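# Move floor cartons onto the far aisle shelf

## Task

Pick up every carton lying on the aisle floor and set each one on a shelf at the far end of the aisle. Each must rest directly on the shelf surface (not stacked on another carton), sit flat rather than tilted, and not overhang the shelf edge. Each must stay there without the robot holding it at the end. The robot must not tip over or be left leaning, or the task fails.

## Robot and tools

ROBOT. A Hello Robot Stretch 3: a two-wheeled base (0.33 m long, 0.34 m wide), a lift on a vertical mast, and one telescoping arm that reaches out to the robot's RIGHT side, ending in a wrist with a gripper. The base cannot move sideways, so reaching further forward or back means driving. It spins about the point midway between its drive wheels, 0.05 m behind the front edge. Stowed (arm in, wrist folded), the robot sweeps a 0.28 m radius when turning; an unfolded level wrist reaches past that circle.

FRAMES. Base frame: origin on the floor between the drive wheels, x forward, y left, z up. hand_pose is reported in this frame, located where the closed fingertips meet; with all wrist joints at zero its x axis points up, y back toward the mast, z toward the rear. Odometry frame = base frame at scene start. base_odometry counts wheel turns only (slip counts as motion); heading is positive to the left, -3.142 to 3.142.

TOOLS.
execute_actions: arguments "actions" (a list holding one action, or empty to just read state and images) and optional "cameras" (list from head_camera, nav_camera, wrist_camera, all; omitted/null/["all"] gives all, [] gives none). An action may contain:
- "base": exactly one of {"translate_m": d}, a relative drive of d metres from the current position, forward positive, -1 to 1; or {"rotate_rad": d}, a relative on-the-spot turn, left (counter-clockwise) positive, -3.2 to 3.2.
- "joints": a single dictionary of absolute targets by name: lift_m 0 to 1.1 (arm height on mast); arm_m 0 to 0.52 (extension); wrist_yaw_rad -1.345 to 4.42 (0 along the arm, positive toward the robot's front, 3.0 folded over the base); wrist_pitch_rad -1.57 to 0.451 (0 level, negative tips fingers down); wrist_roll_rad -2.911 to 2.911 (0 fingers side by side); gripper_m -0.089 to 0.179 (larger = wider; actual fingertip gap is about 0.007 m less when almost shut, 0.025 m less when fully open, zero under 0.007); head_pan_rad -3.953 to 1.73 (0 forward, positive left, -1.57 looks along the arm); head_tilt_rad -1.53 to 0.419 (negative looks down).
- "contact_limits": {"arm_m": n}, effort percent 1 to 100 at which arm motion halts with contact_stop; smaller is gentler but too small stops immediately. It also caps the arm's holding force until the next action.
Base and joint motions in one action start together. Unknown keys or out-of-range values reject the whole call with no motion. Omitted joints or base may keep driving toward an earlier target. If a result reports a stop, any later movement, wait or finished_scene calls in that same reply are skipped.
wait: {"seconds": 0 to 10}; commands nothing, returns the same state and images.
zoom_image: {"camera", "region": [x0, y0, x1, y1]} in pixels of that camera's latest full image, top-left origin, at most 504 by 504; gives a sharper crop.
finished_scene: {"scene": current scene number}; irreversible, reports success and provides the next task. Call it only when everything is already resting correctly.

RESULTS. base_status and joint_status: "done" (for the base, wheels rotated as commanded even with slip), "off_target" (stopped short, may still push), "contact_stop", "time_out", "torque_fault" (old target dropped). After a contact stop the arm or lift goes slack until commanded again; a slack lift may sink under load or be pushed up when fingertips close on a surface. on_its_own covers uncommanded joints; its "held at" value is the target held, not the position. motor_effort is percent of maximum, positive toward larger joint values, with the peak of the last action in brackets; readings carry fixed bias and noise. Effort outside the rest range at rest suggests pushing or carrying. Positive wheel effort pushes forward. lidar_m: 12 distances from the base origin, 30-degree sectors starting straight ahead and going counter-clockwise (4th left, 7th behind, 10th right), "-" for nothing; it scans a plane 0.17 m above the floor, so low items like cartons on the floor may be invisible, and the robot's own parts can block sectors 5, 6, 9, 10. wrist_depth_mm (45 to 1000) and head_depth_mm (280 to 4000, image is sideways) are 7x7 grids of median depths, row by row from the top left. base_tilt in degrees (forward/right positive), turned_by_wheels and turned_by_imu give turning since last result.

GRIPPER. Close to a gripper_m below the carton's width to hold it (lower squeezes harder, but the stall guard may ease off and let it slip; send a new value to regrip). Open at least 0.02 above the touching value to let go. The reading and "done" do not confirm a grasp; check the wrist camera.

SPEED. Base moves fast only when stowed: lift_m under 0.30, arm_m under 0.03, wrist_yaw_rad over 2.54; otherwise it is slow.

SAFETY. Fold or unfold the wrist only with lift_m 0.32 to 0.95, wrist_pitch_rad -0.4, roll near 0; once folded the lift may go down to 0.25. With yaw below -0.4 keep pitch at -0.5 or lower. The arm pushing a rigid object with the gripper higher than about 0.45 m can tip the robot, more so with raised contact limits or a repeated push. Don't drive while the gripper pushes or holds something fixed; if snagged, reverse the last move in small steps, pull the gripper free, and lower lift_m near 0.2 if still leaning. Base, wrist and head have no contact stop; hard wrist loads cause a 10 s torque_fault. Avoid drops, slams and hard pushes, and expect occasional brief nudges to loose objects.

Each tool is called after "Emit:" by a JSON object that holds its "fn" and its "kwargs".

## Session

Emit:
{"fn": "execute_actions", "kwargs": {"actions": []}}

Scene clock: 0.00 s.
base_odometry: x=+0.000 y=+0.000 heading=+0.000 (m, m, rad; odometry frame)
turned_by_wheels: +0.000 (rad since the last result)
turned_by_imu: +0.000 (rad since the last result)
base_tilt: forward=-1.8 right=+1.4 (deg)
lidar_m: 1.30 1.43 1.51 2.20 2.20 1.55 1.61 1.18 1.80 1.55 1.54 1.82
head_depth_mm: 2027 2845 2927 2880 2881 2849 2195 / 2031 3128 3254 3294 3291 3203 2211 / 2063 1281 1288 1309 1314 1321 2016 / 1955 1251 1267 1275 1278 1290 1296 / 1968 1232 1231 1240 1251 1259 1260 / 1883 1207 1214 1215 1224 1239 1252 / 1981 2895 2907 2915 2940 2921 2154
base_status: not commanded
joint_positions: lift_m=+0.583 arm_m=+0.001 wrist_yaw_rad=+3.113 wrist_pitch_rad=-0.333 wrist_roll_rad=+0.000 gripper_m=+0.037 head_pan_rad=-0.013 head_tilt_rad=+0.005
joint_status: not commanded
motor_effort: left_wheel=+0 right_wheel=+0 lift_m=+23 arm_m=+0 wrist_yaw_rad=+0 wrist_pitch_rad=+8 wrist_roll_rad=+0 gripper_m=+0 head_pan_rad=+0 head_tilt_rad=+2 (%)
hand_pose: x=-0.0146 y=+0.0884 z=+0.6153 quat_wxyz=(+0.127, +0.699, +0.107, +0.696) (m; base frame)
wrist_depth_mm: - - - - - - - / - - - - - - - / - - - - - - - / - - - - - - - / - - - - - - - / 894 884 899 889 876 915 900 / 755 759 725 768 771 784 782
pictures: head_camera (sideways: a quarter turn clockwise sets it upright), nav_camera (sideways: a quarter turn counterclockwise sets it upright), wrist_camera
Images, in order (width x height): head_camera 896x504, nav_camera 672x504, wrist_camera 644x364.

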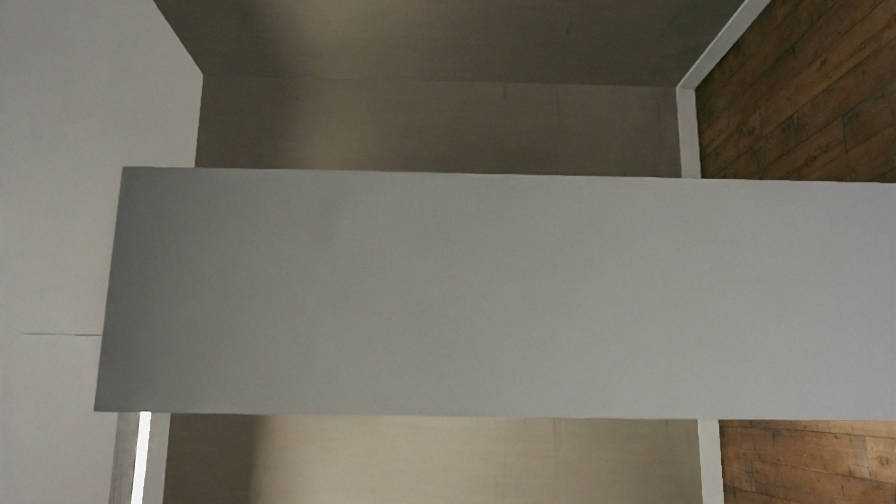

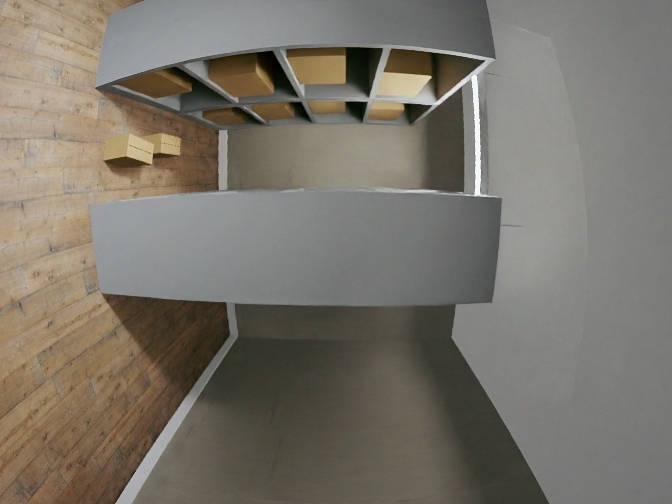

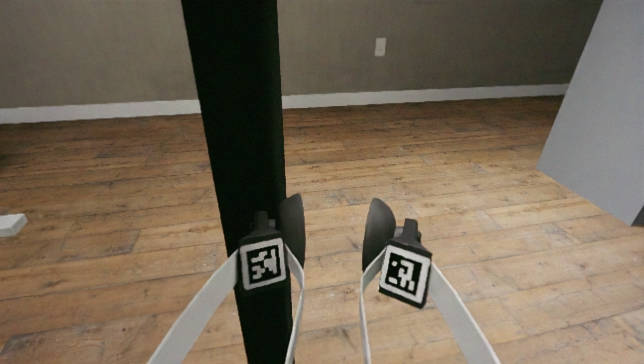

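Emit:
{"fn": "execute_actions", "kwargs": {"actions": [{"joints":{"head_pan_rad":0.45,"head_tilt_rad":-0.45,"lift_m":0.28}}]}}

Scene clock: 5.03 s.
base_odometry: x=+0.000 y=+0.000 heading=+0.000 (m, m, rad; odometry frame)
turned_by_wheels: +0.000 (rad since the last result)
turned_by_imu: +0.001 (rad since the last result)
base_tilt: forward=-2.0 right=+1.5 (deg)
lidar_m: 1.30 1.44 1.51 2.21 2.20 1.55 1.60 1.18 1.80 1.55 1.55 1.82
head_depth_mm: 1049 1121 1209 1312 1442 1559 1338 / 2634 2834 3007 2401 1533 1578 1338 / 2692 2889 3162 2758 1915 1618 1335 / 2384 2555 2726 2667 1900 1612 1335 / 1815 1734 1992 2050 1942 1621 1338 / 1387 1405 1426 1550 1710 1628 1338 / 1195 1294 1420 1566 1760 1614 1337
base_status: not commanded
joint_positions: lift_m=+0.281 arm_m=+0.001 wrist_yaw_rad=+3.113 wrist_pitch_rad=-0.334 wrist_roll_rad=+0.000 gripper_m=+0.037 head_pan_rad=+0.443 head_tilt_rad=-0.444
joint_status: all done
motor_effort: left_wheel=+0(0) right_wheel=+0(0) lift_m=+14(21) arm_m=+0(0) wrist_yaw_rad=+0(0) wrist_pitch_rad=+8(8) wrist_roll_rad=+0(1) gripper_m=+0(0) head_pan_rad=+3(33) head_tilt_rad=-4(39) (%)
hand_pose: x=-0.0146 y=+0.0884 z=+0.3126 quat_wxyz=(+0.128, +0.699, +0.108, +0.696) (m; base frame)
wrist_depth_mm: - - - - - - - / - - - - - - - / - - - - - - - / 793 793 799 803 817 830 829 / 614 627 623 637 676 648 654 / 516 527 538 525 507 536 533 / 443 - - - 450 451 458
pictures: head_camera (sideways: a quarter turn clockwise sets it upright), nav_camera (sideways: a quarter turn counterclockwise sets it upright), wrist_camera
Images, in order (width x height): head_camera 896x504, nav_camera 672x504, wrist_camera 644x364.

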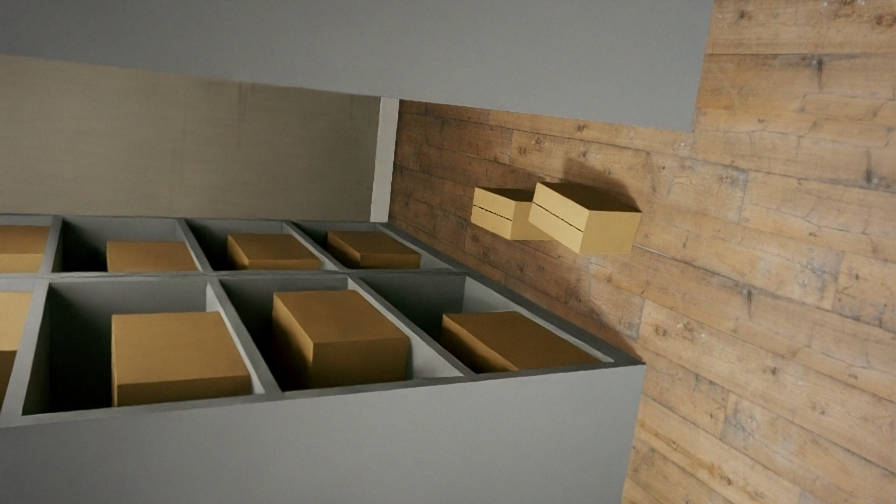

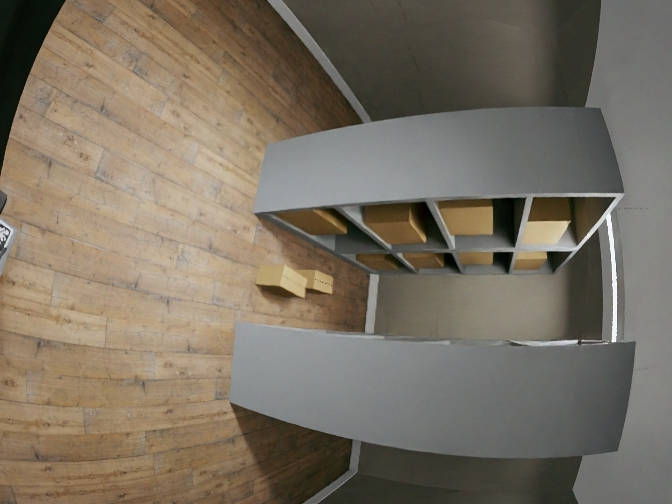

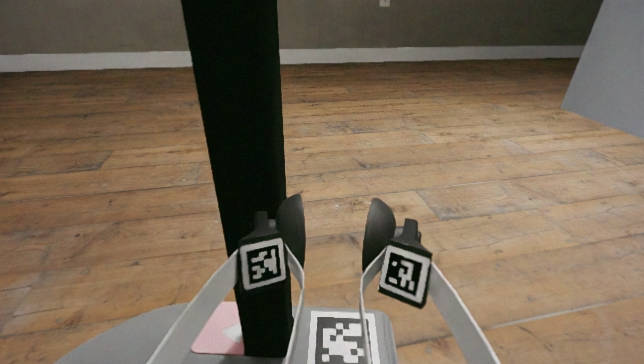

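Emit:
{"fn": "execute_actions", "kwargs": {"actions": [{"base":{"rotate_rad":0.56},"joints":{"head_pan_rad":-0.37,"head_tilt_rad":-0.5}}], "cameras": []}}

Emit:
{"fn": "execute_actions", "kwargs": {"actions": [{"base":{"translate_m":0.95}}]}}

Scene clock: 30.70 s.
base_odometry: x=+0.000 y=+0.000 heading=+0.560 (m, m, rad; odometry frame)
turned_by_wheels: +0.560 (rad since the last result)
turned_by_imu: +0.559 (rad since the last result)
base_tilt: forward=-1.9 right=+1.4 (deg)
lidar_m: 1.44 1.55 2.20 2.21 1.81 1.60 1.18 1.77 1.55 1.54 1.86 1.30
head_depth_mm: 1077 1176 1310 2334 1865 1550 1288 / 1077 1172 1293 1419 1604 1548 1286 / 1079 1172 1287 1427 1609 1551 1296 / 1107 1202 1325 1473 1660 1550 1295 / 2643 2899 3162 2538 1830 1565 1289 / 2651 2855 3028 2462 1802 1546 1292 / 2102 2027 2012 2227 1864 1541 1293
base_status: done
joint_positions: lift_m=+0.281 arm_m=+0.001 wrist_yaw_rad=+3.113 wrist_pitch_rad=-0.334 wrist_roll_rad=+0.000 gripper_m=+0.037 head_pan_rad=-0.363 head_tilt_rad=-0.494
joint_status: all done
motor_effort: left_wheel=-1(5) right_wheel=+2(10) lift_m=+14(14) arm_m=+0(0) wrist_yaw_rad=+0(0) wrist_pitch_rad=+8(9) wrist_roll_rad=+1(0) gripper_m=+0(0) head_pan_rad=-3(44) head_tilt_rad=-4(14) (%)
hand_pose: x=-0.0146 y=+0.0884 z=+0.3126 quat_wxyz=(+0.128, +0.699, +0.108, +0.696) (m; base frame)
wrist_depth_mm: - - - - - - - / - - - - - - - / - - - - - - - / 801 796 803 819 829 823 849 / 628 630 627 639 667 654 653 / 517 514 541 527 509 532 534 / 443 - - - 451 454 455
pictures: none
No camera images: the call's "cameras" was empty. Leave "cameras" out to get every camera's image.

Scene clock: 35.63 s.
base_odometry: x=+0.805 y=+0.504 heading=+0.560 (m, m, rad; odometry frame)
turned_by_wheels: +0.000 (rad since the last result)
turned_by_imu: +0.001 (rad since the last result)
base_tilt: forward=-2.0 right=+1.4 (deg)
lidar_m: 0.52 0.51 0.85 1.92 2.28 2.20 2.13 2.07 1.85 0.73 0.48 0.51
head_depth_mm: 1026 914 918 1015 986 942 998 / 1827 1490 1279 1368 1540 1374 1248 / 1909 2050 2217 2377 1905 1559 1289 / 1884 2071 2249 2382 1915 1417 1120 / 1892 2067 2293 2396 1925 1502 1294 / 1831 1941 1678 1771 1613 1517 1294 / 1073 1157 1237 1117 1113 1171 1105
base_status: done
joint_positions: lift_m=+0.280 arm_m=+0.001 wrist_yaw_rad=+3.113 wrist_pitch_rad=-0.334 wrist_roll_rad=+0.000 gripper_m=+0.037 head_pan_rad=-0.363 head_tilt_rad=-0.495
joint_status: not commanded
motor_effort: left_wheel=-1(6) right_wheel=+3(10) lift_m=+14(14) arm_m=+0(0) wrist_yaw_rad=+1(0) wrist_pitch_rad=+8(8) wrist_roll_rad=+1(0) gripper_m=+1(0) head_pan_rad=-3(3) head_tilt_rad=-3(4) (%)
hand_pose: x=-0.0146 y=+0.0883 z=+0.3125 quat_wxyz=(+0.128, +0.699, +0.108, +0.696) (m; base frame)
wrist_depth_mm: - - - - - - - / - - - - - - - / - - - - - - - / 775 800 789 801 803 816 738 / 626 617 634 634 676 645 623 / 516 520 544 532 513 533 535 / 440 - - - 453 456 457
pictures: head_camera (sideways: a quarter turn clockwise sets it upright), nav_camera (sideways: a quarter turn counterclockwise sets it upright), wrist_camera
Images, in order (width x height): head_camera 896x504, nav_camera 672x504, wrist_camera 644x364.

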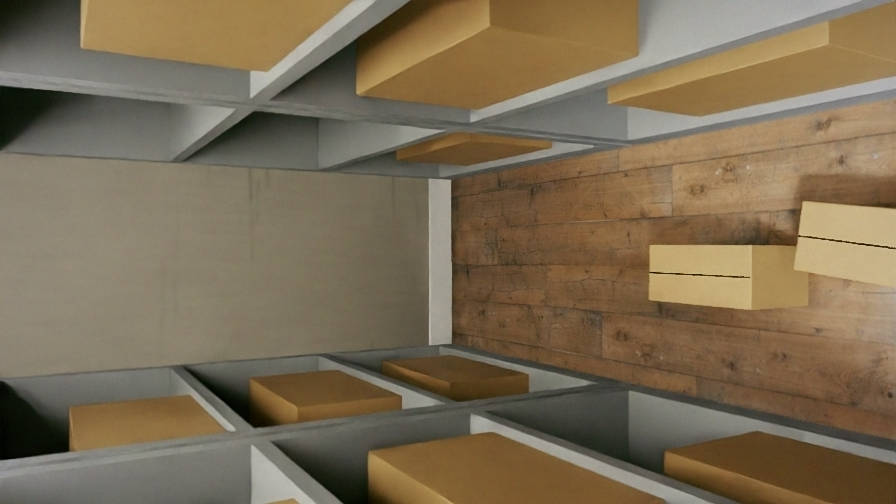

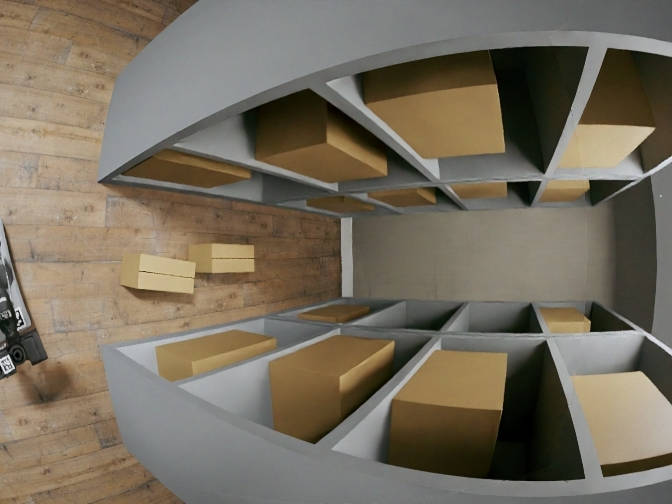

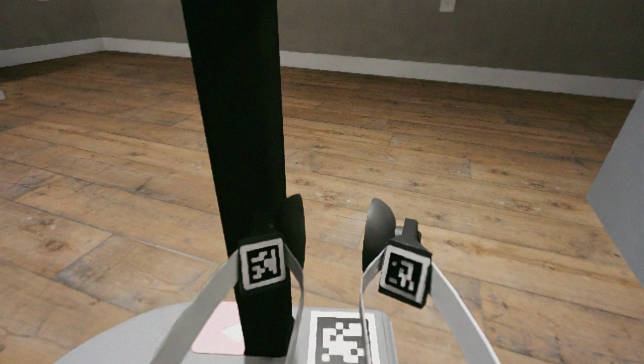

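Emit:
{"fn": "execute_actions", "kwargs": {"actions": [{"base":{"translate_m":0.15},"joints":{"lift_m":0.42,"wrist_pitch_rad":-0.4}}], "cameras": []}}

Emit:
{"fn": "execute_actions", "kwargs": {"actions": [{"base":{"rotate_rad":1.2},"joints":{"wrist_yaw_rad":0,"head_pan_rad":-1.57,"head_tilt_rad":-0.95,"gripper_m":0.179}}]}}

Scene clock: 60.23 s.
base_odometry: x=+0.932 y=+0.584 heading=+0.560 (m, m, rad; odometry frame)
turned_by_wheels: +0.000 (rad since the last result)
turned_by_imu: +0.001 (rad since the last result)
base_tilt: forward=-1.9 right=+1.5 (deg)
lidar_m: 0.38 0.38 0.54 1.87 2.22 2.32 2.29 2.13 1.90 0.46 0.41 0.37
head_depth_mm: 991 1039 1126 1071 1058 1106 1059 / 1732 1838 2024 1643 1517 1486 1277 / 1765 1936 2129 2273 1922 1543 1293 / 1768 1922 2140 2324 1915 1341 1168 / 1770 1945 2111 2262 1914 1544 1298 / 1706 1475 1639 1499 1424 1479 1261 / 951 1020 1030 1047 972 967 974
base_status: done
joint_positions: lift_m=+0.420 arm_m=+0.001 wrist_yaw_rad=+3.113 wrist_pitch_rad=-0.415 wrist_roll_rad=+0.000 gripper_m=+0.037 head_pan_rad=-0.363 head_tilt_rad=-0.495
joint_status: all done
motor_effort: left_wheel=-1(6) right_wheel=+1(10) lift_m=+29(32) arm_m=+0(0) wrist_yaw_rad=+0(0) wrist_pitch_rad=+7(8) wrist_roll_rad=+1(0) gripper_m=+0(0) head_pan_rad=-3(3) head_tilt_rad=-4(4) (%)
hand_pose: x=-0.0148 y=+0.0789 z=+0.4328 quat_wxyz=(+0.156, +0.694, +0.136, +0.690) (m; base frame)
wrist_depth_mm: - - - - - - 562 / - - - - - - 526 / - - - - - - 490 / 915 920 930 925 930 899 454 / 755 759 751 766 795 734 427 / 629 631 638 635 625 628 408 / 552 552 573 570 558 559 430
pictures: none
No camera images: the call's "cameras" was empty. Leave "cameras" out to get every camera's image.

Scene clock: 63.10 s.
base_odometry: x=+0.932 y=+0.584 heading=+1.760 (m, m, rad; odometry frame)
turned_by_wheels: +1.200 (rad since the last result)
turned_by_imu: +1.200 (rad since the last result)
base_tilt: forward=-1.9 right=+1.2 (deg)
lidar_m: 0.79 1.91 2.50 2.32 2.28 2.01 1.90 0.41 0.43 0.37 0.47 0.38
head_depth_mm: 1045 1104 1083 1153 1164 1162 1104 / 1661 1670 1617 1487 1347 1239 - / 1992 2042 1744 1521 1200 1215 - / 1986 2056 1760 1343 1345 1201 1121 / 1976 2011 1755 1528 1358 1226 1108 / 1401 1299 1537 1445 1283 1193 1112 / 996 934 930 916 964 963 1113
base_status: done
joint_positions: lift_m=+0.420 arm_m=+0.001 wrist_yaw_rad=+0.003 wrist_pitch_rad=-0.415 wrist_roll_rad=+0.000 gripper_m=+0.179 head_pan_rad=-1.563 head_tilt_rad=-0.938
joint_status: all done
motor_effort: left_wheel=-1(3) right_wheel=+2(7) lift_m=+29(29) arm_m=+0(0) wrist_yaw_rad=-3(3) wrist_pitch_rad=+8(8) wrist_roll_rad=+1(0) gripper_m=+1(90) head_pan_rad=-3(51) head_tilt_rad=-7(43) (%)
hand_pose: x=-0.0210 y=-0.3706 z=+0.4328 quat_wxyz=(+0.692, +0.147, -0.692, -0.145) (m; base frame)
wrist_depth_mm: 778 775 - - - 777 771 / 857 843 - - - 821 758 / 453 924 - - 977 525 462 / 405 592 896 688 890 526 374 / 392 685 766 614 750 554 335 / 379 608 642 438 644 548 339 / 435 525 553 378 558 515 417
pictures: head_camera (sideways: a quarter turn clockwise sets it upright), nav_camera (sideways: a quarter turn counterclockwise sets it upright), wrist_camera
Images, in order (width x height): head_camera 896x504, nav_camera 672x504, wrist_camera 644x364.

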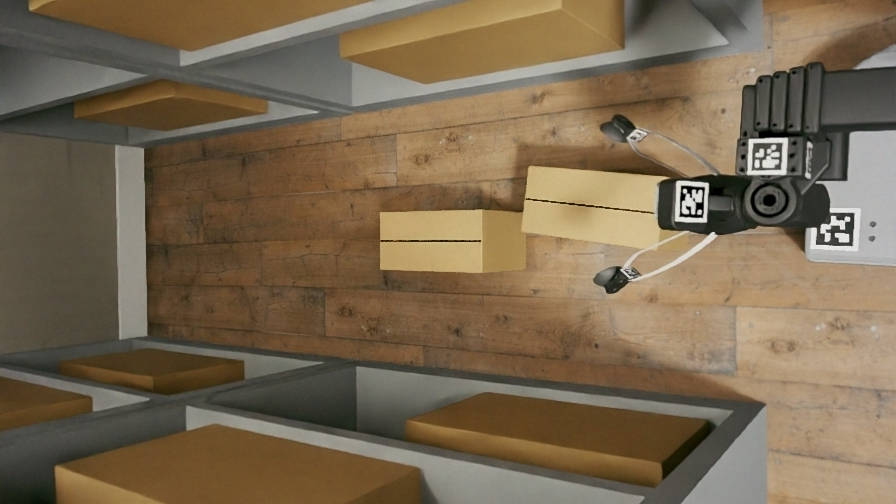

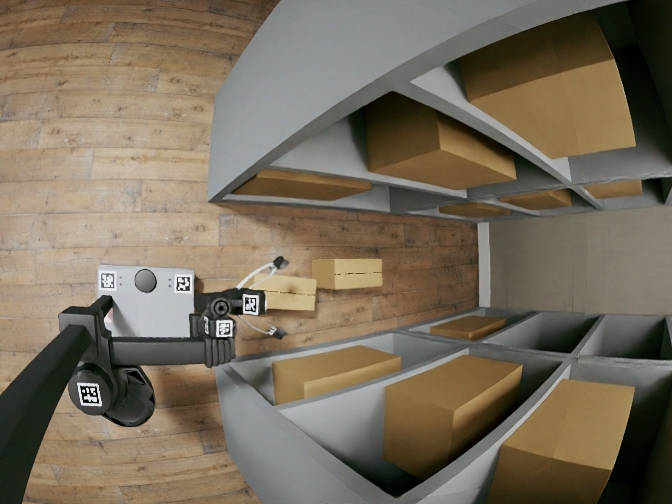

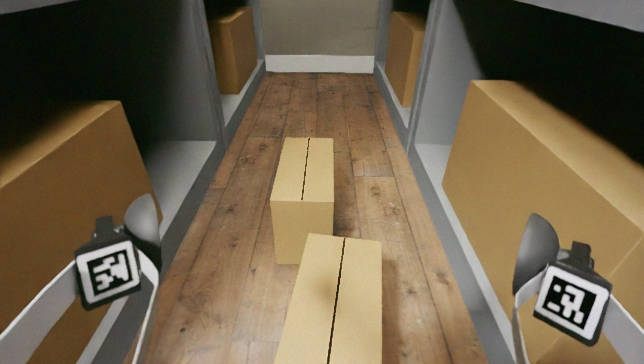

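Emit:
{"fn": "execute_actions", "kwargs": {"actions": [{"joints":{"wrist_yaw_rad":-0.13,"wrist_pitch_rad":-0.65,"arm_m":0.17,"lift_m":0.3,"head_tilt_rad":-1.1}}], "cameras": ["head_camera","wrist_camera"]}}

Scene clock: 74.87 s.
base_odometry: x=+0.932 y=+0.584 heading=+1.760 (m, m, rad; odometry frame)
turned_by_wheels: +0.000 (rad since the last result)
turned_by_imu: +0.001 (rad since the last result)
base_tilt: forward=-1.8 right=+1.5 (deg)
lidar_m: 0.78 1.91 2.51 2.32 2.28 2.01 1.90 0.41 0.43 0.37 0.47 0.38
head_depth_mm: 1085 1197 1142 1143 1220 1176 1116 / 1659 1617 1489 1383 1276 1206 - / 1909 1689 1534 1391 1251 1213 - / 1910 1699 1341 1368 1268 1204 1116 / 1899 1697 1546 1406 1286 1188 1103 / 1492 1432 1468 1320 1227 1189 1105 / 931 926 904 857 953 1194 1111
base_status: not commanded
joint_positions: lift_m=+0.301 arm_m=+0.170 wrist_yaw_rad=-0.128 wrist_pitch_rad=-0.662 wrist_roll_rad=+0.000 gripper_m=+0.179 head_pan_rad=-1.563 head_tilt_rad=-1.086
joint_status: all done
motor_effort: left_wheel=-1(1) right_wheel=+3(2) lift_m=+13(27) arm_m=+3(1) wrist_yaw_rad=-2(4) wrist_pitch_rad=+6(6) wrist_roll_rad=+0(0) gripper_m=+0(0) head_pan_rad=-3(3) head_tilt_rad=-8(28) (%)
hand_pose: x=-0.0456 y=-0.5004 z=+0.2627 quat_wxyz=(+0.653, +0.187, -0.682, -0.273) (m; base frame)
wrist_depth_mm: 629 764 862 889 695 399 282 / 600 678 410 727 651 407 286 / 510 598 368 609 589 417 293 / 454 533 431 296 525 426 297 / 434 477 443 261 465 434 296 / 402 406 245 233 416 412 282 / 372 377 213 209 364 373 307
pictures: head_camera (sideways: a quarter turn clockwise sets it upright), wrist_camera
Images, in order (width x height): head_camera 896x504, wrist_camera 644x364.

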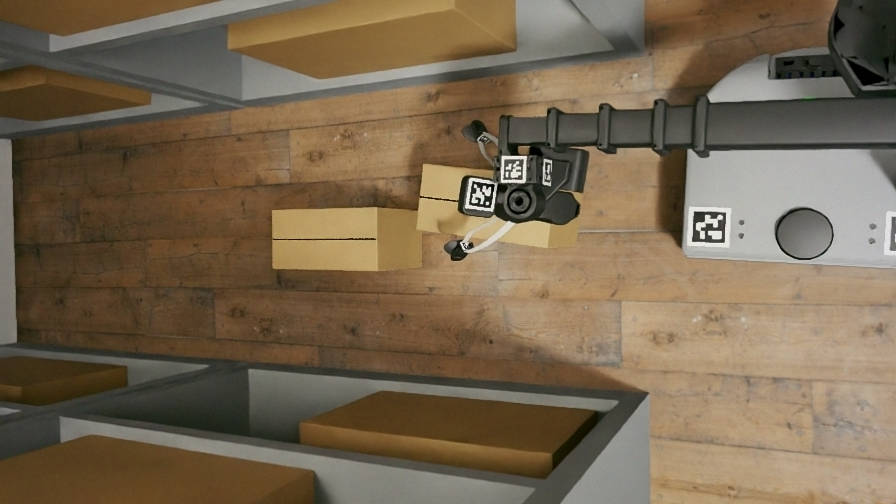

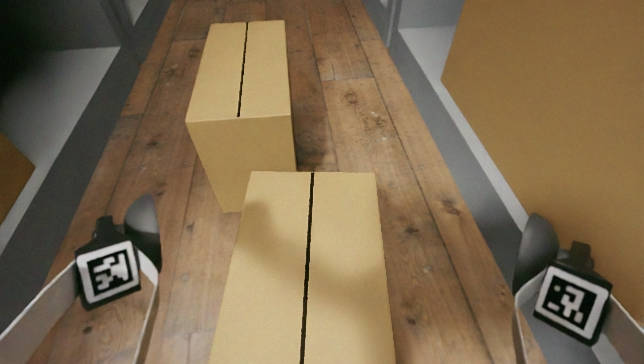

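Emit:
{"fn": "execute_actions", "kwargs": {"actions": [{"base":{"translate_m":0.02},"joints":{"lift_m":0.24}}], "cameras": []}}

Emit:
{"fn": "execute_actions", "kwargs": {"actions": [{"joints":{"lift_m":0.165}}], "cameras": ["head_camera","wrist_camera"]}}

Scene clock: 78.57 s.
base_odometry: x=+0.928 y=+0.604 heading=+1.760 (m, m, rad; odometry frame)
turned_by_wheels: +0.000 (rad since the last result)
turned_by_imu: +0.001 (rad since the last result)
base_tilt: forward=-2.0 right=+1.3 (deg)
lidar_m: 1.84 1.89 2.48 2.32 2.29 2.03 1.92 0.42 0.59 0.38 0.44 0.36
head_depth_mm: 1108 1314 1196 1214 1233 1182 1116 / 1746 1642 1508 1395 1285 1203 - / 1908 1707 1518 1267 1249 - - / 1910 1693 1357 1381 1275 1207 1111 / 1898 1685 1546 1403 1283 1190 1101 / 1206 1380 1437 1239 1217 1187 1104 / 871 863 888 843 853 1192 1110
base_status: done
joint_positions: lift_m=+0.240 arm_m=+0.170 wrist_yaw_rad=-0.128 wrist_pitch_rad=-0.662 wrist_roll_rad=+0.000 gripper_m=+0.179 head_pan_rad=-1.563 head_tilt_rad=-1.086
joint_status: all done
motor_effort: left_wheel=-1(2) right_wheel=+2(7) lift_m=+14(14) arm_m=+2(3) wrist_yaw_rad=-2(2) wrist_pitch_rad=+7(6) wrist_roll_rad=+0(0) gripper_m=+0(1) head_pan_rad=-3(3) head_tilt_rad=-9(9) (%)
hand_pose: x=-0.0456 y=-0.5004 z=+0.2026 quat_wxyz=(+0.653, +0.187, -0.682, -0.273) (m; base frame)
wrist_depth_mm: 604 700 373 739 675 429 301 / 502 601 326 598 603 439 308 / 441 524 369 252 527 422 313 / 422 455 431 219 231 428 316 / 388 403 380 193 198 397 308 / 359 346 179 172 171 355 281 / 316 318 158 155 154 317 307
pictures: none
No camera images: the call's "cameras" was empty. Leave "cameras" out to get every camera's image.

Scene clock: 79.93 s.
base_odometry: x=+0.928 y=+0.604 heading=+1.760 (m, m, rad; odometry frame)
turned_by_wheels: +0.000 (rad since the last result)
turned_by_imu: +0.000 (rad since the last result)
base_tilt: forward=-1.9 right=+1.5 (deg)
lidar_m: 1.85 1.89 2.47 2.32 2.28 2.02 1.92 0.42 0.59 0.38 0.44 0.37
head_depth_mm: 1111 1304 1193 1205 1226 1174 1113 / 1749 1646 1511 1397 1277 1205 - / 1924 1706 1515 1215 1235 - - / 1908 1699 1367 1388 1268 1204 1115 / 1891 1685 1545 1401 1283 1188 1104 / 1201 1387 1425 1233 1218 1188 1108 / 868 862 890 842 856 1194 1106
base_status: not commanded
joint_positions: lift_m=+0.174 arm_m=+0.170 wrist_yaw_rad=-0.130 wrist_pitch_rad=-0.622 wrist_roll_rad=+0.000 gripper_m=+0.179 head_pan_rad=-1.563 head_tilt_rad=-1.087
joint_status: lift_m contact_stop (moved -0.067 of -0.075)
on_its_own: lift_m is slack since a contact_stop, until your next command for it (your +0.165 is given up)
motor_effort: left_wheel=-1(2) right_wheel=+1(4) lift_m=+22(19) arm_m=+2(2) wrist_yaw_rad=+0(1) wrist_pitch_rad=-15(22) wrist_roll_rad=+1(2) gripper_m=+0(0) head_pan_rad=-2(3) head_tilt_rad=-9(9) (%)
hand_pose: x=-0.0468 y=-0.5073 z=+0.1438 quat_wxyz=(+0.658, +0.172, -0.685, -0.260) (m; base frame)
wrist_depth_mm: 519 627 280 663 632 421 302 / 448 551 299 207 215 411 306 / 424 454 183 169 169 414 309 / 382 388 145 144 144 375 297 / 337 344 126 125 125 328 287 / - 285 111 111 111 113 278 / 267 257 100 99 99 102 260
pictures: head_camera (sideways: a quarter turn clockwise sets it upright), wrist_camera
Images, in order (width x height): head_camera 896x504, wrist_camera 644x364.

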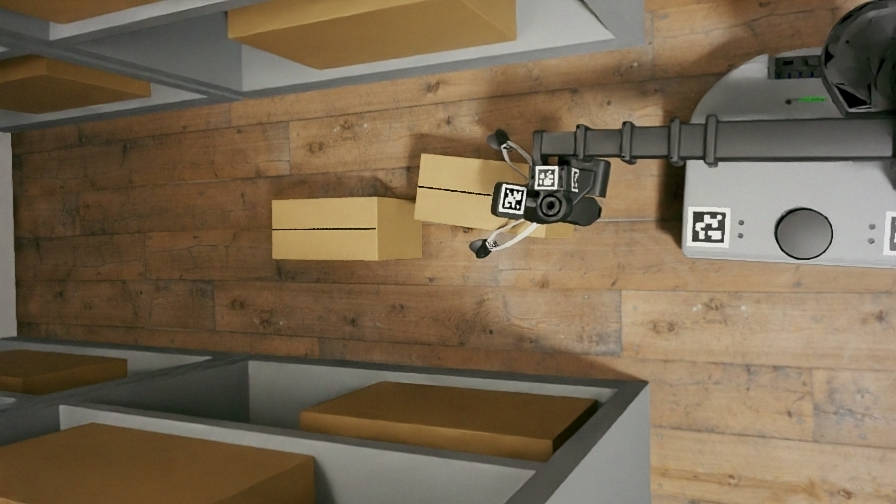

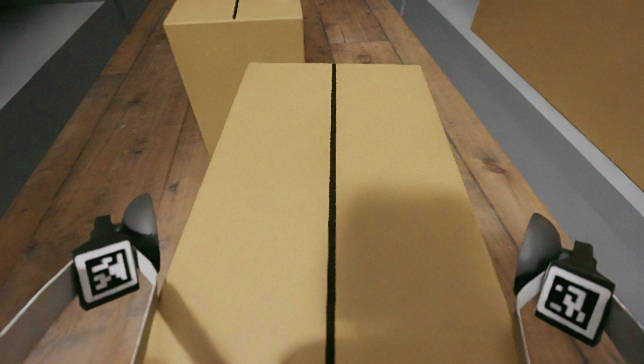

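Emit:
{"fn": "execute_actions", "kwargs": {"actions": [{"joints":{"lift_m":0.197,"wrist_pitch_rad":-0.72,"arm_m":0.18}}], "cameras": []}}

Emit:
{"fn": "execute_actions", "kwargs": {"actions": [{"joints":{"gripper_m":0.07}}], "cameras": ["head_camera","wrist_camera"]}}

Scene clock: 86.47 s.
base_odometry: x=+0.928 y=+0.604 heading=+1.760 (m, m, rad; odometry frame)
turned_by_wheels: +0.000 (rad since the last result)
turned_by_imu: +0.001 (rad since the last result)
base_tilt: forward=-1.9 right=+1.4 (deg)
lidar_m: 1.85 1.89 2.48 2.31 2.28 2.02 1.92 0.42 0.59 0.38 0.44 0.36
head_depth_mm: 1103 1315 1195 1208 1231 1176 1110 / 1746 1643 1500 1393 1279 1203 - / 1920 1702 1509 1219 1248 - - / 1907 1717 1366 1383 1265 1200 1112 / 1887 1670 1534 1394 1285 1189 1105 / 1203 1392 1442 1235 1214 1188 1104 / 869 861 885 845 857 1197 1104
base_status: not commanded
joint_positions: lift_m=+0.197 arm_m=+0.180 wrist_yaw_rad=-0.130 wrist_pitch_rad=-0.730 wrist_roll_rad=-0.001 gripper_m=+0.179 head_pan_rad=-1.563 head_tilt_rad=-1.087
joint_status: all done
motor_effort: left_wheel=-1(1) right_wheel=+3(2) lift_m=+29(30) arm_m=+2(5) wrist_yaw_rad=+0(0) wrist_pitch_rad=+5(26) wrist_roll_rad=+1(1) gripper_m=+0(1) head_pan_rad=-3(4) head_tilt_rad=-8(8) (%)
hand_pose: x=-0.0443 y=-0.4981 z=+0.1464 quat_wxyz=(+0.643, +0.209, -0.675, -0.295) (m; base frame)
wrist_depth_mm: 463 555 279 544 560 420 304 / 441 484 302 190 196 411 309 / 408 418 169 164 164 397 305 / 368 368 148 145 144 364 299 / 327 336 129 129 129 328 298 / 302 287 117 117 117 119 282 / 267 265 107 106 106 109 262
pictures: none
No camera images: the call's "cameras" was empty. Leave "cameras" out to get every camera's image.

Scene clock: 88.03 s.
base_odometry: x=+0.928 y=+0.604 heading=+1.760 (m, m, rad; odometry frame)
turned_by_wheels: +0.000 (rad since the last result)
turned_by_imu: +0.000 (rad since the last result)
base_tilt: forward=-1.9 right=+1.3 (deg)
lidar_m: 1.85 1.89 2.47 2.32 2.29 2.02 1.92 0.42 0.59 0.38 0.44 0.37
head_depth_mm: 1103 1315 1196 1202 1226 1182 1114 / 1747 1637 1507 1388 1276 1200 - / 1908 1701 1514 1215 1251 - - / 1925 1703 1350 1376 1263 1206 1112 / 1892 1677 1547 1398 1280 1188 1104 / 1200 1385 1437 1238 1210 1193 1106 / 867 859 887 841 860 1190 1104
base_status: not commanded
joint_positions: lift_m=+0.197 arm_m=+0.180 wrist_yaw_rad=-0.129 wrist_pitch_rad=-0.678 wrist_roll_rad=-0.004 gripper_m=+0.072 head_pan_rad=-1.563 head_tilt_rad=-1.087
joint_status: all done
on_its_own: wrist_pitch_rad is at rest, and its effort (-21) is outside its rest range (-20 to +32)
motor_effort: left_wheel=-1(1) right_wheel=+0(2) lift_m=+21(30) arm_m=+3(3) wrist_yaw_rad=-1(0) wrist_pitch_rad=-21(33) wrist_roll_rad=+3(4) gripper_m=-32(99) head_pan_rad=-3(4) head_tilt_rad=-8(8) (%)
hand_pose: x=-0.0453 y=-0.5075 z=+0.1562 quat_wxyz=(+0.652, +0.193, -0.679, -0.278) (m; base frame)
wrist_depth_mm: 500 604 281 626 617 432 301 / 444 537 302 218 514 411 308 / 426 451 336 184 190 419 313 / 385 388 164 160 159 379 301 / 346 345 141 141 141 352 301 / 308 302 126 126 126 - 295 / 280 273 114 114 114 267 274
pictures: head_camera (sideways: a quarter turn clockwise sets it upright), wrist_camera
Images, in order (width x height): head_camera 896x504, wrist_camera 644x364.

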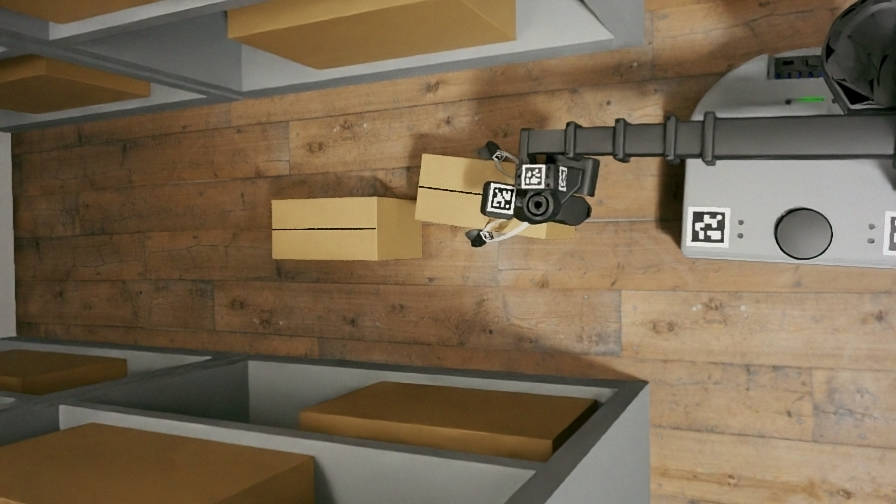

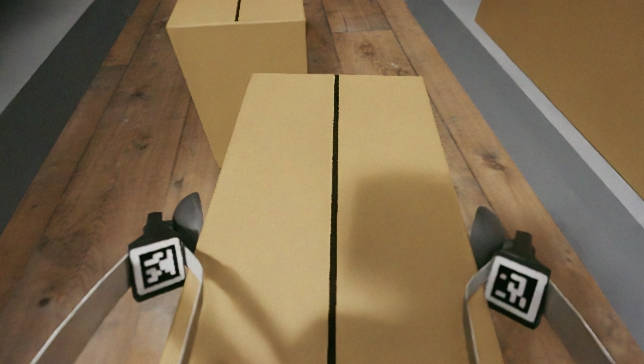

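Emit:
{"fn": "execute_actions", "kwargs": {"actions": [{"joints":{"gripper_m":0.179,"lift_m":0.25,"wrist_pitch_rad":-1.0,"arm_m":0.23}}], "cameras": ["wrist_camera"]}}

Scene clock: 92.90 s.
base_odometry: x=+0.928 y=+0.604 heading=+1.760 (m, m, rad; odometry frame)
turned_by_wheels: +0.000 (rad since the last result)
turned_by_imu: +0.001 (rad since the last result)
base_tilt: forward=-2.0 right=+1.5 (deg)
lidar_m: 1.85 1.89 2.48 2.32 2.30 2.03 1.92 0.42 0.59 0.36 0.44 0.37
head_depth_mm: 1103 1309 1192 1210 1220 1173 1115 / 1759 1648 1516 1392 1274 1205 - / 1914 1699 1507 1393 1240 - - / 1918 1701 1353 1382 1261 1210 1116 / 1901 1685 1541 1395 1280 1187 1102 / 1202 1389 1432 1244 1210 1194 1109 / 871 861 889 841 858 1192 1108
base_status: not commanded
joint_positions: lift_m=+0.250 arm_m=+0.230 wrist_yaw_rad=-0.129 wrist_pitch_rad=-1.005 wrist_roll_rad=-0.004 gripper_m=+0.179 head_pan_rad=-1.563 head_tilt_rad=-1.087
joint_status: all done
motor_effort: left_wheel=-1(1) right_wheel=+3(3) lift_m=+29(33) arm_m=+3(4) wrist_yaw_rad=-1(1) wrist_pitch_rad=+2(82) wrist_roll_rad=+3(2) gripper_m=+0(93) head_pan_rad=-4(2) head_tilt_rad=-9(8) (%)
hand_pose: x=-0.0367 y=-0.4906 z=+0.1589 quat_wxyz=(+0.598, +0.301, -0.639, -0.380) (m; base frame)
wrist_depth_mm: 418 429 290 296 415 405 309 / 396 396 335 174 173 381 302 / 372 372 168 162 161 359 306 / 349 349 155 153 152 340 314 / 333 331 146 144 143 319 311 / 315 307 137 136 135 300 296 / 293 292 130 129 128 283 283
pictures: wrist_camera
Images, in order (width x height): wrist_camera 644x364.

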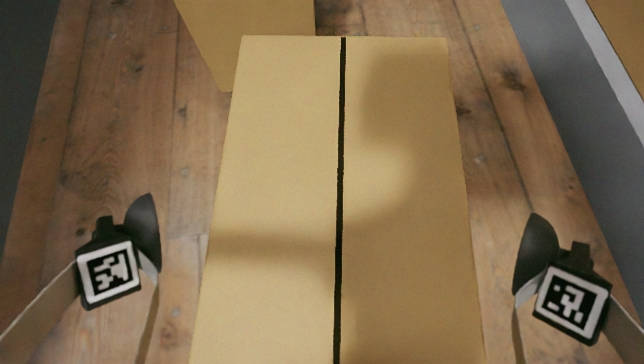

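Emit:
{"fn": "execute_actions", "kwargs": {"actions": [{"joints":{"lift_m":0.222,"arm_m":0.222}}], "cameras": []}}

Emit:
{"fn": "execute_actions", "kwargs": {"actions": [{"joints":{"gripper_m":0.06}}], "cameras": ["wrist_camera"]}}

Scene clock: 96.03 s.
base_odometry: x=+0.928 y=+0.604 heading=+1.760 (m, m, rad; odometry frame)
turned_by_wheels: +0.000 (rad since the last result)
turned_by_imu: +0.001 (rad since the last result)
base_tilt: forward=-1.8 right=+1.5 (deg)
lidar_m: 1.85 1.89 2.48 2.31 2.28 2.03 1.92 0.42 0.59 0.36 0.44 0.37
head_depth_mm: 1102 1314 1197 1211 1229 1179 1115 / 1734 1637 1510 1401 1280 1203 - / 1904 1691 1506 1378 1247 - - / 1911 1709 1347 1371 1262 1204 1114 / 1889 1679 1541 1400 1288 1190 1106 / 1201 1387 1429 1238 1209 1185 1105 / 868 863 893 845 857 1190 1106
base_status: not commanded
joint_positions: lift_m=+0.223 arm_m=+0.222 wrist_yaw_rad=-0.129 wrist_pitch_rad=-1.006 wrist_roll_rad=-0.004 gripper_m=+0.179 head_pan_rad=-1.563 head_tilt_rad=-1.087
joint_status: all done
motor_effort: left_wheel=-1(1) right_wheel=+3(2) lift_m=+13(27) arm_m=-3(2) wrist_yaw_rad=-1(1) wrist_pitch_rad=+3(3) wrist_roll_rad=+3(3) gripper_m=+0(0) head_pan_rad=-3(4) head_tilt_rad=-8(8) (%)
hand_pose: x=-0.0366 y=-0.4829 z=+0.1318 quat_wxyz=(+0.597, +0.301, -0.639, -0.380) (m; base frame)
wrist_depth_mm: 392 390 155 151 150 372 294 / 369 363 144 141 140 351 301 / 343 340 133 132 131 326 307 / 320 318 125 124 123 305 301 / 304 303 118 117 116 118 292 / 289 276 111 110 110 110 277 / 269 267 105 105 104 105 259
pictures: none
No camera images: the call's "cameras" was empty. Leave "cameras" out to get every camera's image.

Scene clock: 98.07 s.
base_odometry: x=+0.928 y=+0.604 heading=+1.760 (m, m, rad; odometry frame)
turned_by_wheels: +0.000 (rad since the last result)
turned_by_imu: +0.000 (rad since the last result)
base_tilt: forward=-1.9 right=+1.4 (deg)
lidar_m: 1.84 1.89 2.48 2.31 2.28 2.03 1.92 0.42 0.59 0.37 0.44 0.37
head_depth_mm: 1102 1317 1189 1206 1228 1179 1118 / 1744 1650 1511 1386 1279 1206 - / 1901 1708 1514 1373 1249 - - / 1916 1705 1357 1377 1276 1209 1110 / 1885 1687 1545 1402 1287 1194 1103 / 1204 1388 1439 1239 1212 1184 1105 / 873 865 891 840 859 1195 1104
base_status: not commanded
joint_positions: lift_m=+0.223 arm_m=+0.222 wrist_yaw_rad=-0.129 wrist_pitch_rad=-0.941 wrist_roll_rad=-0.004 gripper_m=+0.062 head_pan_rad=-1.563 head_tilt_rad=-1.088
joint_status: all done
on_its_own: wrist_pitch_rad is at rest, and its effort (-30) is outside its rest range (-20 to +32)
motor_effort: left_wheel=-1(2) right_wheel=+0(6) lift_m=+9(14) arm_m=+1(2) wrist_yaw_rad=-1(1) wrist_pitch_rad=-30(39) wrist_roll_rad=+3(4) gripper_m=-44(99) head_pan_rad=-3(4) head_tilt_rad=-8(8) (%)
hand_pose: x=-0.0385 y=-0.4972 z=+0.1402 quat_wxyz=(+0.610, +0.280, -0.648, -0.360) (m; base frame)
wrist_depth_mm: 421 439 272 177 176 408 307 / 395 401 168 161 160 380 298 / 371 368 151 148 147 355 304 / 339 336 138 137 136 327 313 / 316 320 128 128 127 130 301 / 298 286 120 119 118 117 286 / 277 275 113 112 112 262 266
pictures: wrist_camera
Images, in order (width x height): wrist_camera 644x364.

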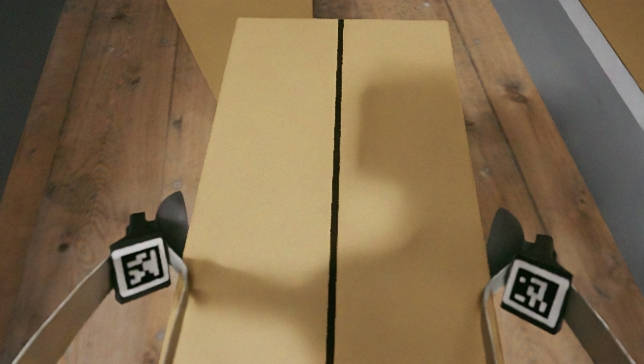

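Emit:
{"fn": "execute_actions", "kwargs": {"actions": [{"joints":{"lift_m":0.255}}], "cameras": ["wrist_camera"]}}

Scene clock: 100.57 s.
base_odometry: x=+0.928 y=+0.604 heading=+1.760 (m, m, rad; odometry frame)
turned_by_wheels: +0.000 (rad since the last result)
turned_by_imu: +0.000 (rad since the last result)
base_tilt: forward=-1.8 right=+1.5 (deg)
lidar_m: 1.84 1.89 2.48 2.32 2.29 2.03 1.92 0.42 0.59 0.35 0.44 0.37
head_depth_mm: 1104 1321 1193 1205 1226 1172 1116 / 1759 1628 1513 1387 1273 1204 - / 1899 1691 1507 1371 1239 - - / 1921 1706 1352 1383 1259 1203 1110 / 1883 1676 1537 1405 1284 1188 1104 / 1206 1389 1424 1245 1214 1193 1104 / 871 864 890 842 861 1199 1103
base_status: not commanded
joint_positions: lift_m=+0.254 arm_m=+0.222 wrist_yaw_rad=-0.129 wrist_pitch_rad=-1.012 wrist_roll_rad=-0.002 gripper_m=+0.078 head_pan_rad=-1.563 head_tilt_rad=-1.088
joint_status: all done
on_its_own: gripper_m is held at +0.077, not at your +0.060, by its stall guard, which is still easing
motor_effort: left_wheel=+0(1) right_wheel=+1(0) lift_m=+30(32) arm_m=+1(1) wrist_yaw_rad=-1(2) wrist_pitch_rad=+6(30) wrist_roll_rad=+2(3) gripper_m=-36(40) head_pan_rad=-3(3) head_tilt_rad=-8(7) (%)
hand_pose: x=-0.0364 y=-0.4813 z=+0.1631 quat_wxyz=(+0.596, +0.303, -0.638, -0.382) (m; base frame)
wrist_depth_mm: 419 431 287 169 166 402 312 / 396 402 162 155 154 386 303 / 374 377 148 145 144 362 308 / 358 352 137 136 135 340 317 / 336 337 128 128 127 130 315 / 317 310 121 120 119 119 298 / 299 299 115 114 113 283 288
pictures: wrist_camera
Images, in order (width x height): wrist_camera 644x364.

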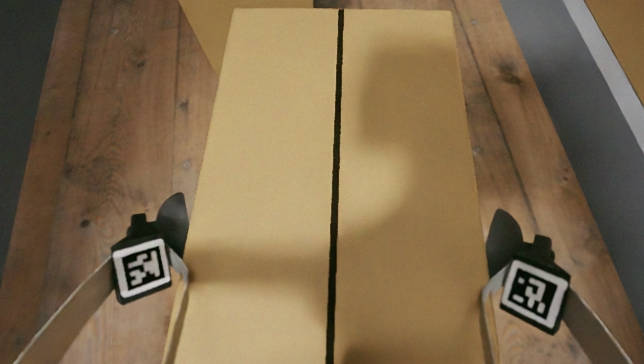

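Emit:
{"fn": "execute_actions", "kwargs": {"actions": [{"base":{"translate_m":-0.19},"joints":{"gripper_m":0.085,"wrist_yaw_rad":0.0,"lift_m":0.265}}], "cameras": ["head_camera","wrist_camera"]}}

Scene clock: 105.57 s.
base_odometry: x=+0.964 y=+0.417 heading=+1.760 (m, m, rad; odometry frame)
turned_by_wheels: +0.000 (rad since the last result)
turned_by_imu: +0.001 (rad since the last result)
base_tilt: forward=-1.8 right=+1.4 (deg)
lidar_m: 0.82 2.09 2.36 2.24 2.62 1.83 1.73 0.39 0.30 0.35 0.72 0.53
head_depth_mm: 693 798 887 556 846 1180 1116 / 847 871 899 829 841 1204 - / 1726 1630 1496 1329 1237 - - / 1910 1713 1526 1392 1264 1203 1114 / 1914 1695 1333 1379 1287 1184 1101 / 1862 1703 1543 1409 1285 1193 1099 / 1559 1484 1469 1354 1266 1190 1104
base_status: done
joint_positions: lift_m=+0.264 arm_m=+0.222 wrist_yaw_rad=-0.003 wrist_pitch_rad=-1.013 wrist_roll_rad=-0.002 gripper_m=+0.100 head_pan_rad=-1.563 head_tilt_rad=-1.088
joint_status: gripper_m off_target (ended at +0.100, target +0.085); the others done
on_its_own: gripper_m is held at +0.099, not at your +0.085, by its stall guard, which is still easing
motor_effort: left_wheel=+0(5) right_wheel=+1(5) lift_m=+30(29) arm_m=+1(1) wrist_yaw_rad=+3(3) wrist_pitch_rad=+6(6) wrist_roll_rad=+2(2) gripper_m=-26(54) head_pan_rad=-2(3) head_tilt_rad=-8(7) (%)
hand_pose: x=-0.0219 y=-0.4821 z=+0.1730 quat_wxyz=(+0.619, +0.343, -0.618, -0.344) (m; base frame)
wrist_depth_mm: 438 333 362 171 169 216 142 / 418 403 164 158 156 217 143 / 386 384 149 146 145 203 143 / 366 361 138 136 135 203 143 / 345 347 129 128 128 131 160 / 327 315 121 121 120 119 243 / 309 309 114 114 113 226 231
pictures: head_camera (sideways: a quarter turn clockwise sets it upright), wrist_camera
Images, in order (width x height): head_camera 896x504, wrist_camera 644x364.

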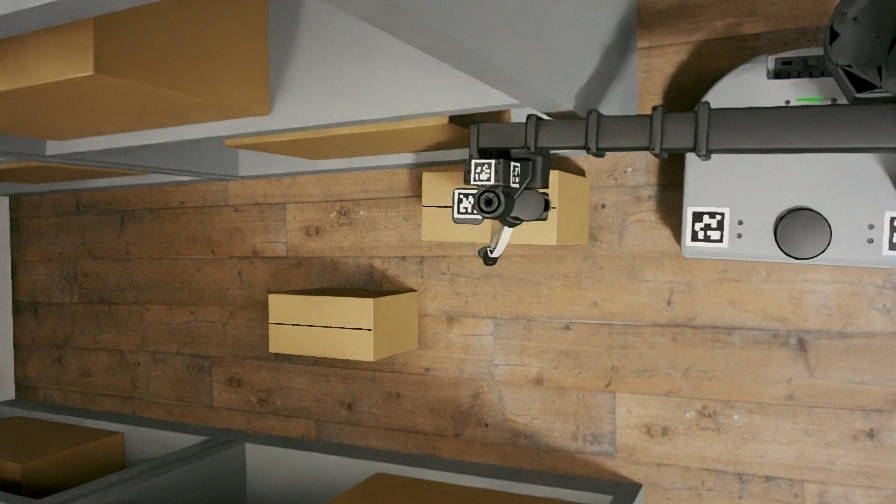

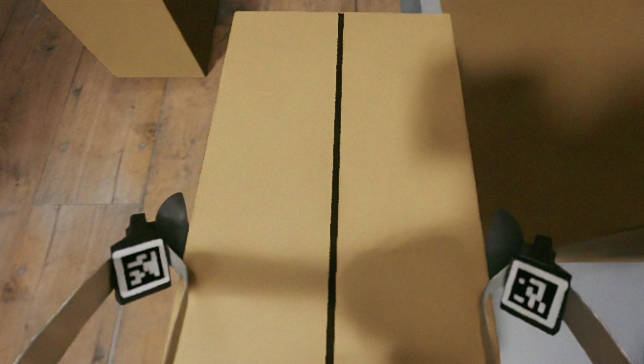

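Emit:
{"fn": "execute_actions", "kwargs": {"actions": [{"joints":{"gripper_m":0.102,"lift_m":0.238}}], "cameras": []}}

Emit:
{"fn": "execute_actions", "kwargs": {"actions": [{"joints":{"gripper_m":0.17}}], "cameras": []}}

Emit:
{"fn": "execute_actions", "kwargs": {"actions": [{"joints":{"lift_m":0.33}}], "cameras": ["head_camera","wrist_camera"]}}

Scene clock: 109.37 s.
base_odometry: x=+0.964 y=+0.417 heading=+1.760 (m, m, rad; odometry frame)
turned_by_wheels: +0.000 (rad since the last result)
turned_by_imu: +0.001 (rad since the last result)
base_tilt: forward=-1.9 right=+1.4 (deg)
lidar_m: 0.82 2.09 2.37 2.23 2.62 1.83 1.73 0.39 0.30 0.35 0.72 0.53
head_depth_mm: 692 799 886 556 842 1177 1117 / 849 867 903 831 839 1200 - / 1736 1621 1484 1324 1247 - - / 1911 1700 1538 1398 1259 1205 1109 / 1910 1711 1346 1382 1291 1191 1101 / 1889 1706 1552 1408 1286 1187 1107 / 1548 1482 1472 1353 1256 1194 1112
base_status: not commanded
joint_positions: lift_m=+0.238 arm_m=+0.222 wrist_yaw_rad=-0.003 wrist_pitch_rad=-1.013 wrist_roll_rad=-0.002 gripper_m=+0.106 head_pan_rad=-1.563 head_tilt_rad=-1.088
joint_status: gripper_m off_target (ended at +0.106, target +0.102); the others done
motor_effort: left_wheel=-1(1) right_wheel=+1(1) lift_m=+15(25) arm_m=+1(1) wrist_yaw_rad=+2(3) wrist_pitch_rad=+6(6) wrist_roll_rad=+2(2) gripper_m=-22(54) head_pan_rad=-3(3) head_tilt_rad=-8(8) (%)
hand_pose: x=-0.0219 y=-0.4821 z=+0.1470 quat_wxyz=(+0.619, +0.343, -0.618, -0.344) (m; base frame)
wrist_depth_mm: 403 333 362 169 169 217 142 / 382 379 163 157 156 217 143 / 357 354 149 146 145 203 143 / 338 336 138 136 136 203 143 / 319 318 129 128 127 131 159 / 301 294 121 120 120 120 218 / 285 283 115 114 113 205 206
pictures: none
No camera images: the call's "cameras" was empty. Leave "cameras" out to get every camera's image.

Scene clock: 110.50 s.
base_odometry: x=+0.964 y=+0.417 heading=+1.760 (m, m, rad; odometry frame)
turned_by_wheels: +0.000 (rad since the last result)
turned_by_imu: +0.000 (rad since the last result)
base_tilt: forward=-1.9 right=+1.4 (deg)
lidar_m: 0.82 2.09 2.37 2.23 2.63 1.83 1.73 0.39 0.30 0.35 0.72 0.53
head_depth_mm: 692 800 887 556 841 1175 1110 / 849 866 902 831 843 1207 - / 1734 1610 1488 1318 1239 - - / 1901 1703 1528 1395 1257 1203 1113 / 1890 1700 1337 1384 1280 1189 1101 / 1863 1704 1536 1406 1290 1193 1107 / 1550 1477 1478 1352 1259 1189 1104
base_status: not commanded
joint_positions: lift_m=+0.238 arm_m=+0.222 wrist_yaw_rad=-0.002 wrist_pitch_rad=-1.005 wrist_roll_rad=+0.001 gripper_m=+0.170 head_pan_rad=-1.563 head_tilt_rad=-1.088
joint_status: all done
motor_effort: left_wheel=-1(1) right_wheel=+2(3) lift_m=+14(14) arm_m=+1(1) wrist_yaw_rad=+1(3) wrist_pitch_rad=+2(10) wrist_roll_rad=+0(1) gripper_m=+0(86) head_pan_rad=-3(3) head_tilt_rad=-8(8) (%)
hand_pose: x=-0.0218 y=-0.4838 z=+0.1479 quat_wxyz=(+0.619, +0.340, -0.620, -0.342) (m; base frame)
wrist_depth_mm: 404 330 364 172 172 216 142 / 389 376 166 161 159 216 143 / 362 359 153 150 149 218 143 / 342 337 143 141 140 204 143 / 319 320 134 133 132 220 151 / 305 295 127 126 125 127 220 / 285 282 120 119 118 206 206
pictures: none
No camera images: the call's "cameras" was empty. Leave "cameras" out to get every camera's image.

Scene clock: 112.17 s.
base_odometry: x=+0.964 y=+0.417 heading=+1.760 (m, m, rad; odometry frame)
turned_by_wheels: +0.000 (rad since the last result)
turned_by_imu: +0.000 (rad since the last result)
base_tilt: forward=-2.0 right=+1.4 (deg)
lidar_m: 0.82 2.08 2.36 2.23 2.63 1.83 1.73 0.39 0.30 0.35 0.72 0.53
head_depth_mm: 692 803 889 555 846 1175 1115 / 848 870 898 820 826 - - / 1729 1614 1484 1390 1235 1213 - / 1920 1690 1532 1402 1252 1206 1113 / 1923 1721 1339 1376 1282 1187 1105 / 1871 1710 1541 1407 1293 1193 1102 / 1552 1480 1481 1346 1260 1194 1104
base_status: not commanded
joint_positions: lift_m=+0.330 arm_m=+0.222 wrist_yaw_rad=-0.002 wrist_pitch_rad=-1.006 wrist_roll_rad=+0.001 gripper_m=+0.170 head_pan_rad=-1.563 head_tilt_rad=-1.088
joint_status: all done
motor_effort: left_wheel=-1(0) right_wheel=+2(1) lift_m=+29(31) arm_m=+1(1) wrist_yaw_rad=+2(1) wrist_pitch_rad=+3(3) wrist_roll_rad=+0(0) gripper_m=+0(0) head_pan_rad=-3(4) head_tilt_rad=-8(7) (%)
hand_pose: x=-0.0218 y=-0.4835 z=+0.2388 quat_wxyz=(+0.619, +0.341, -0.620, -0.342) (m; base frame)
wrist_depth_mm: 515 329 505 515 420 217 142 / 501 406 479 483 390 217 143 / 465 462 458 251 310 218 143 / 436 435 430 238 242 218 143 / 410 416 404 224 226 238 152 / 392 382 380 212 215 303 299 / 368 366 357 200 204 287 286
pictures: head_camera (sideways: a quarter turn clockwise sets it upright), wrist_camera
Images, in order (width x height): head_camera 896x504, wrist_camera 644x364.

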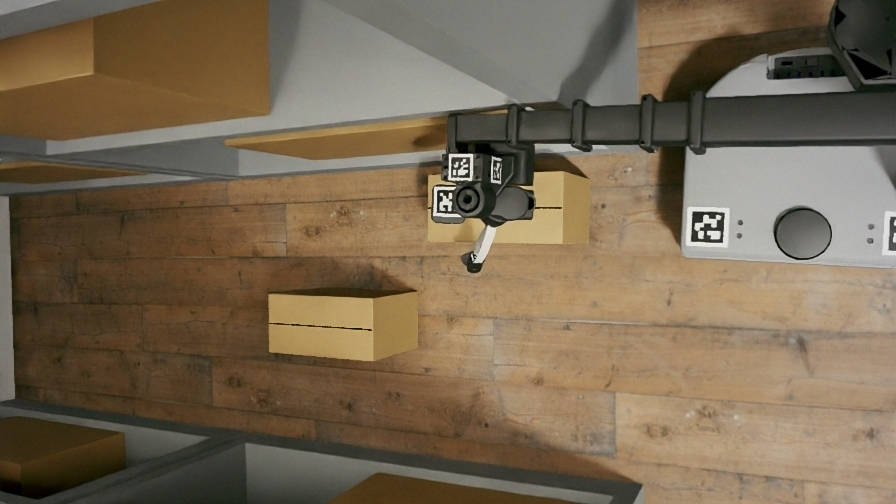

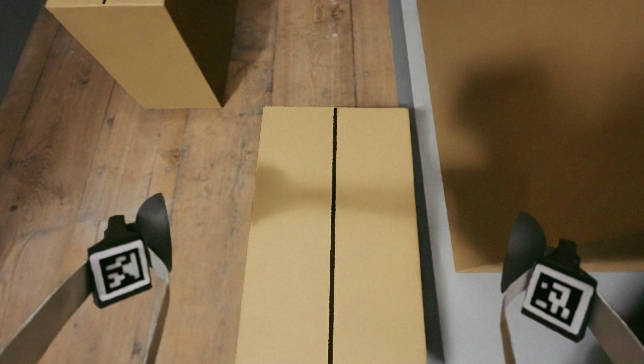

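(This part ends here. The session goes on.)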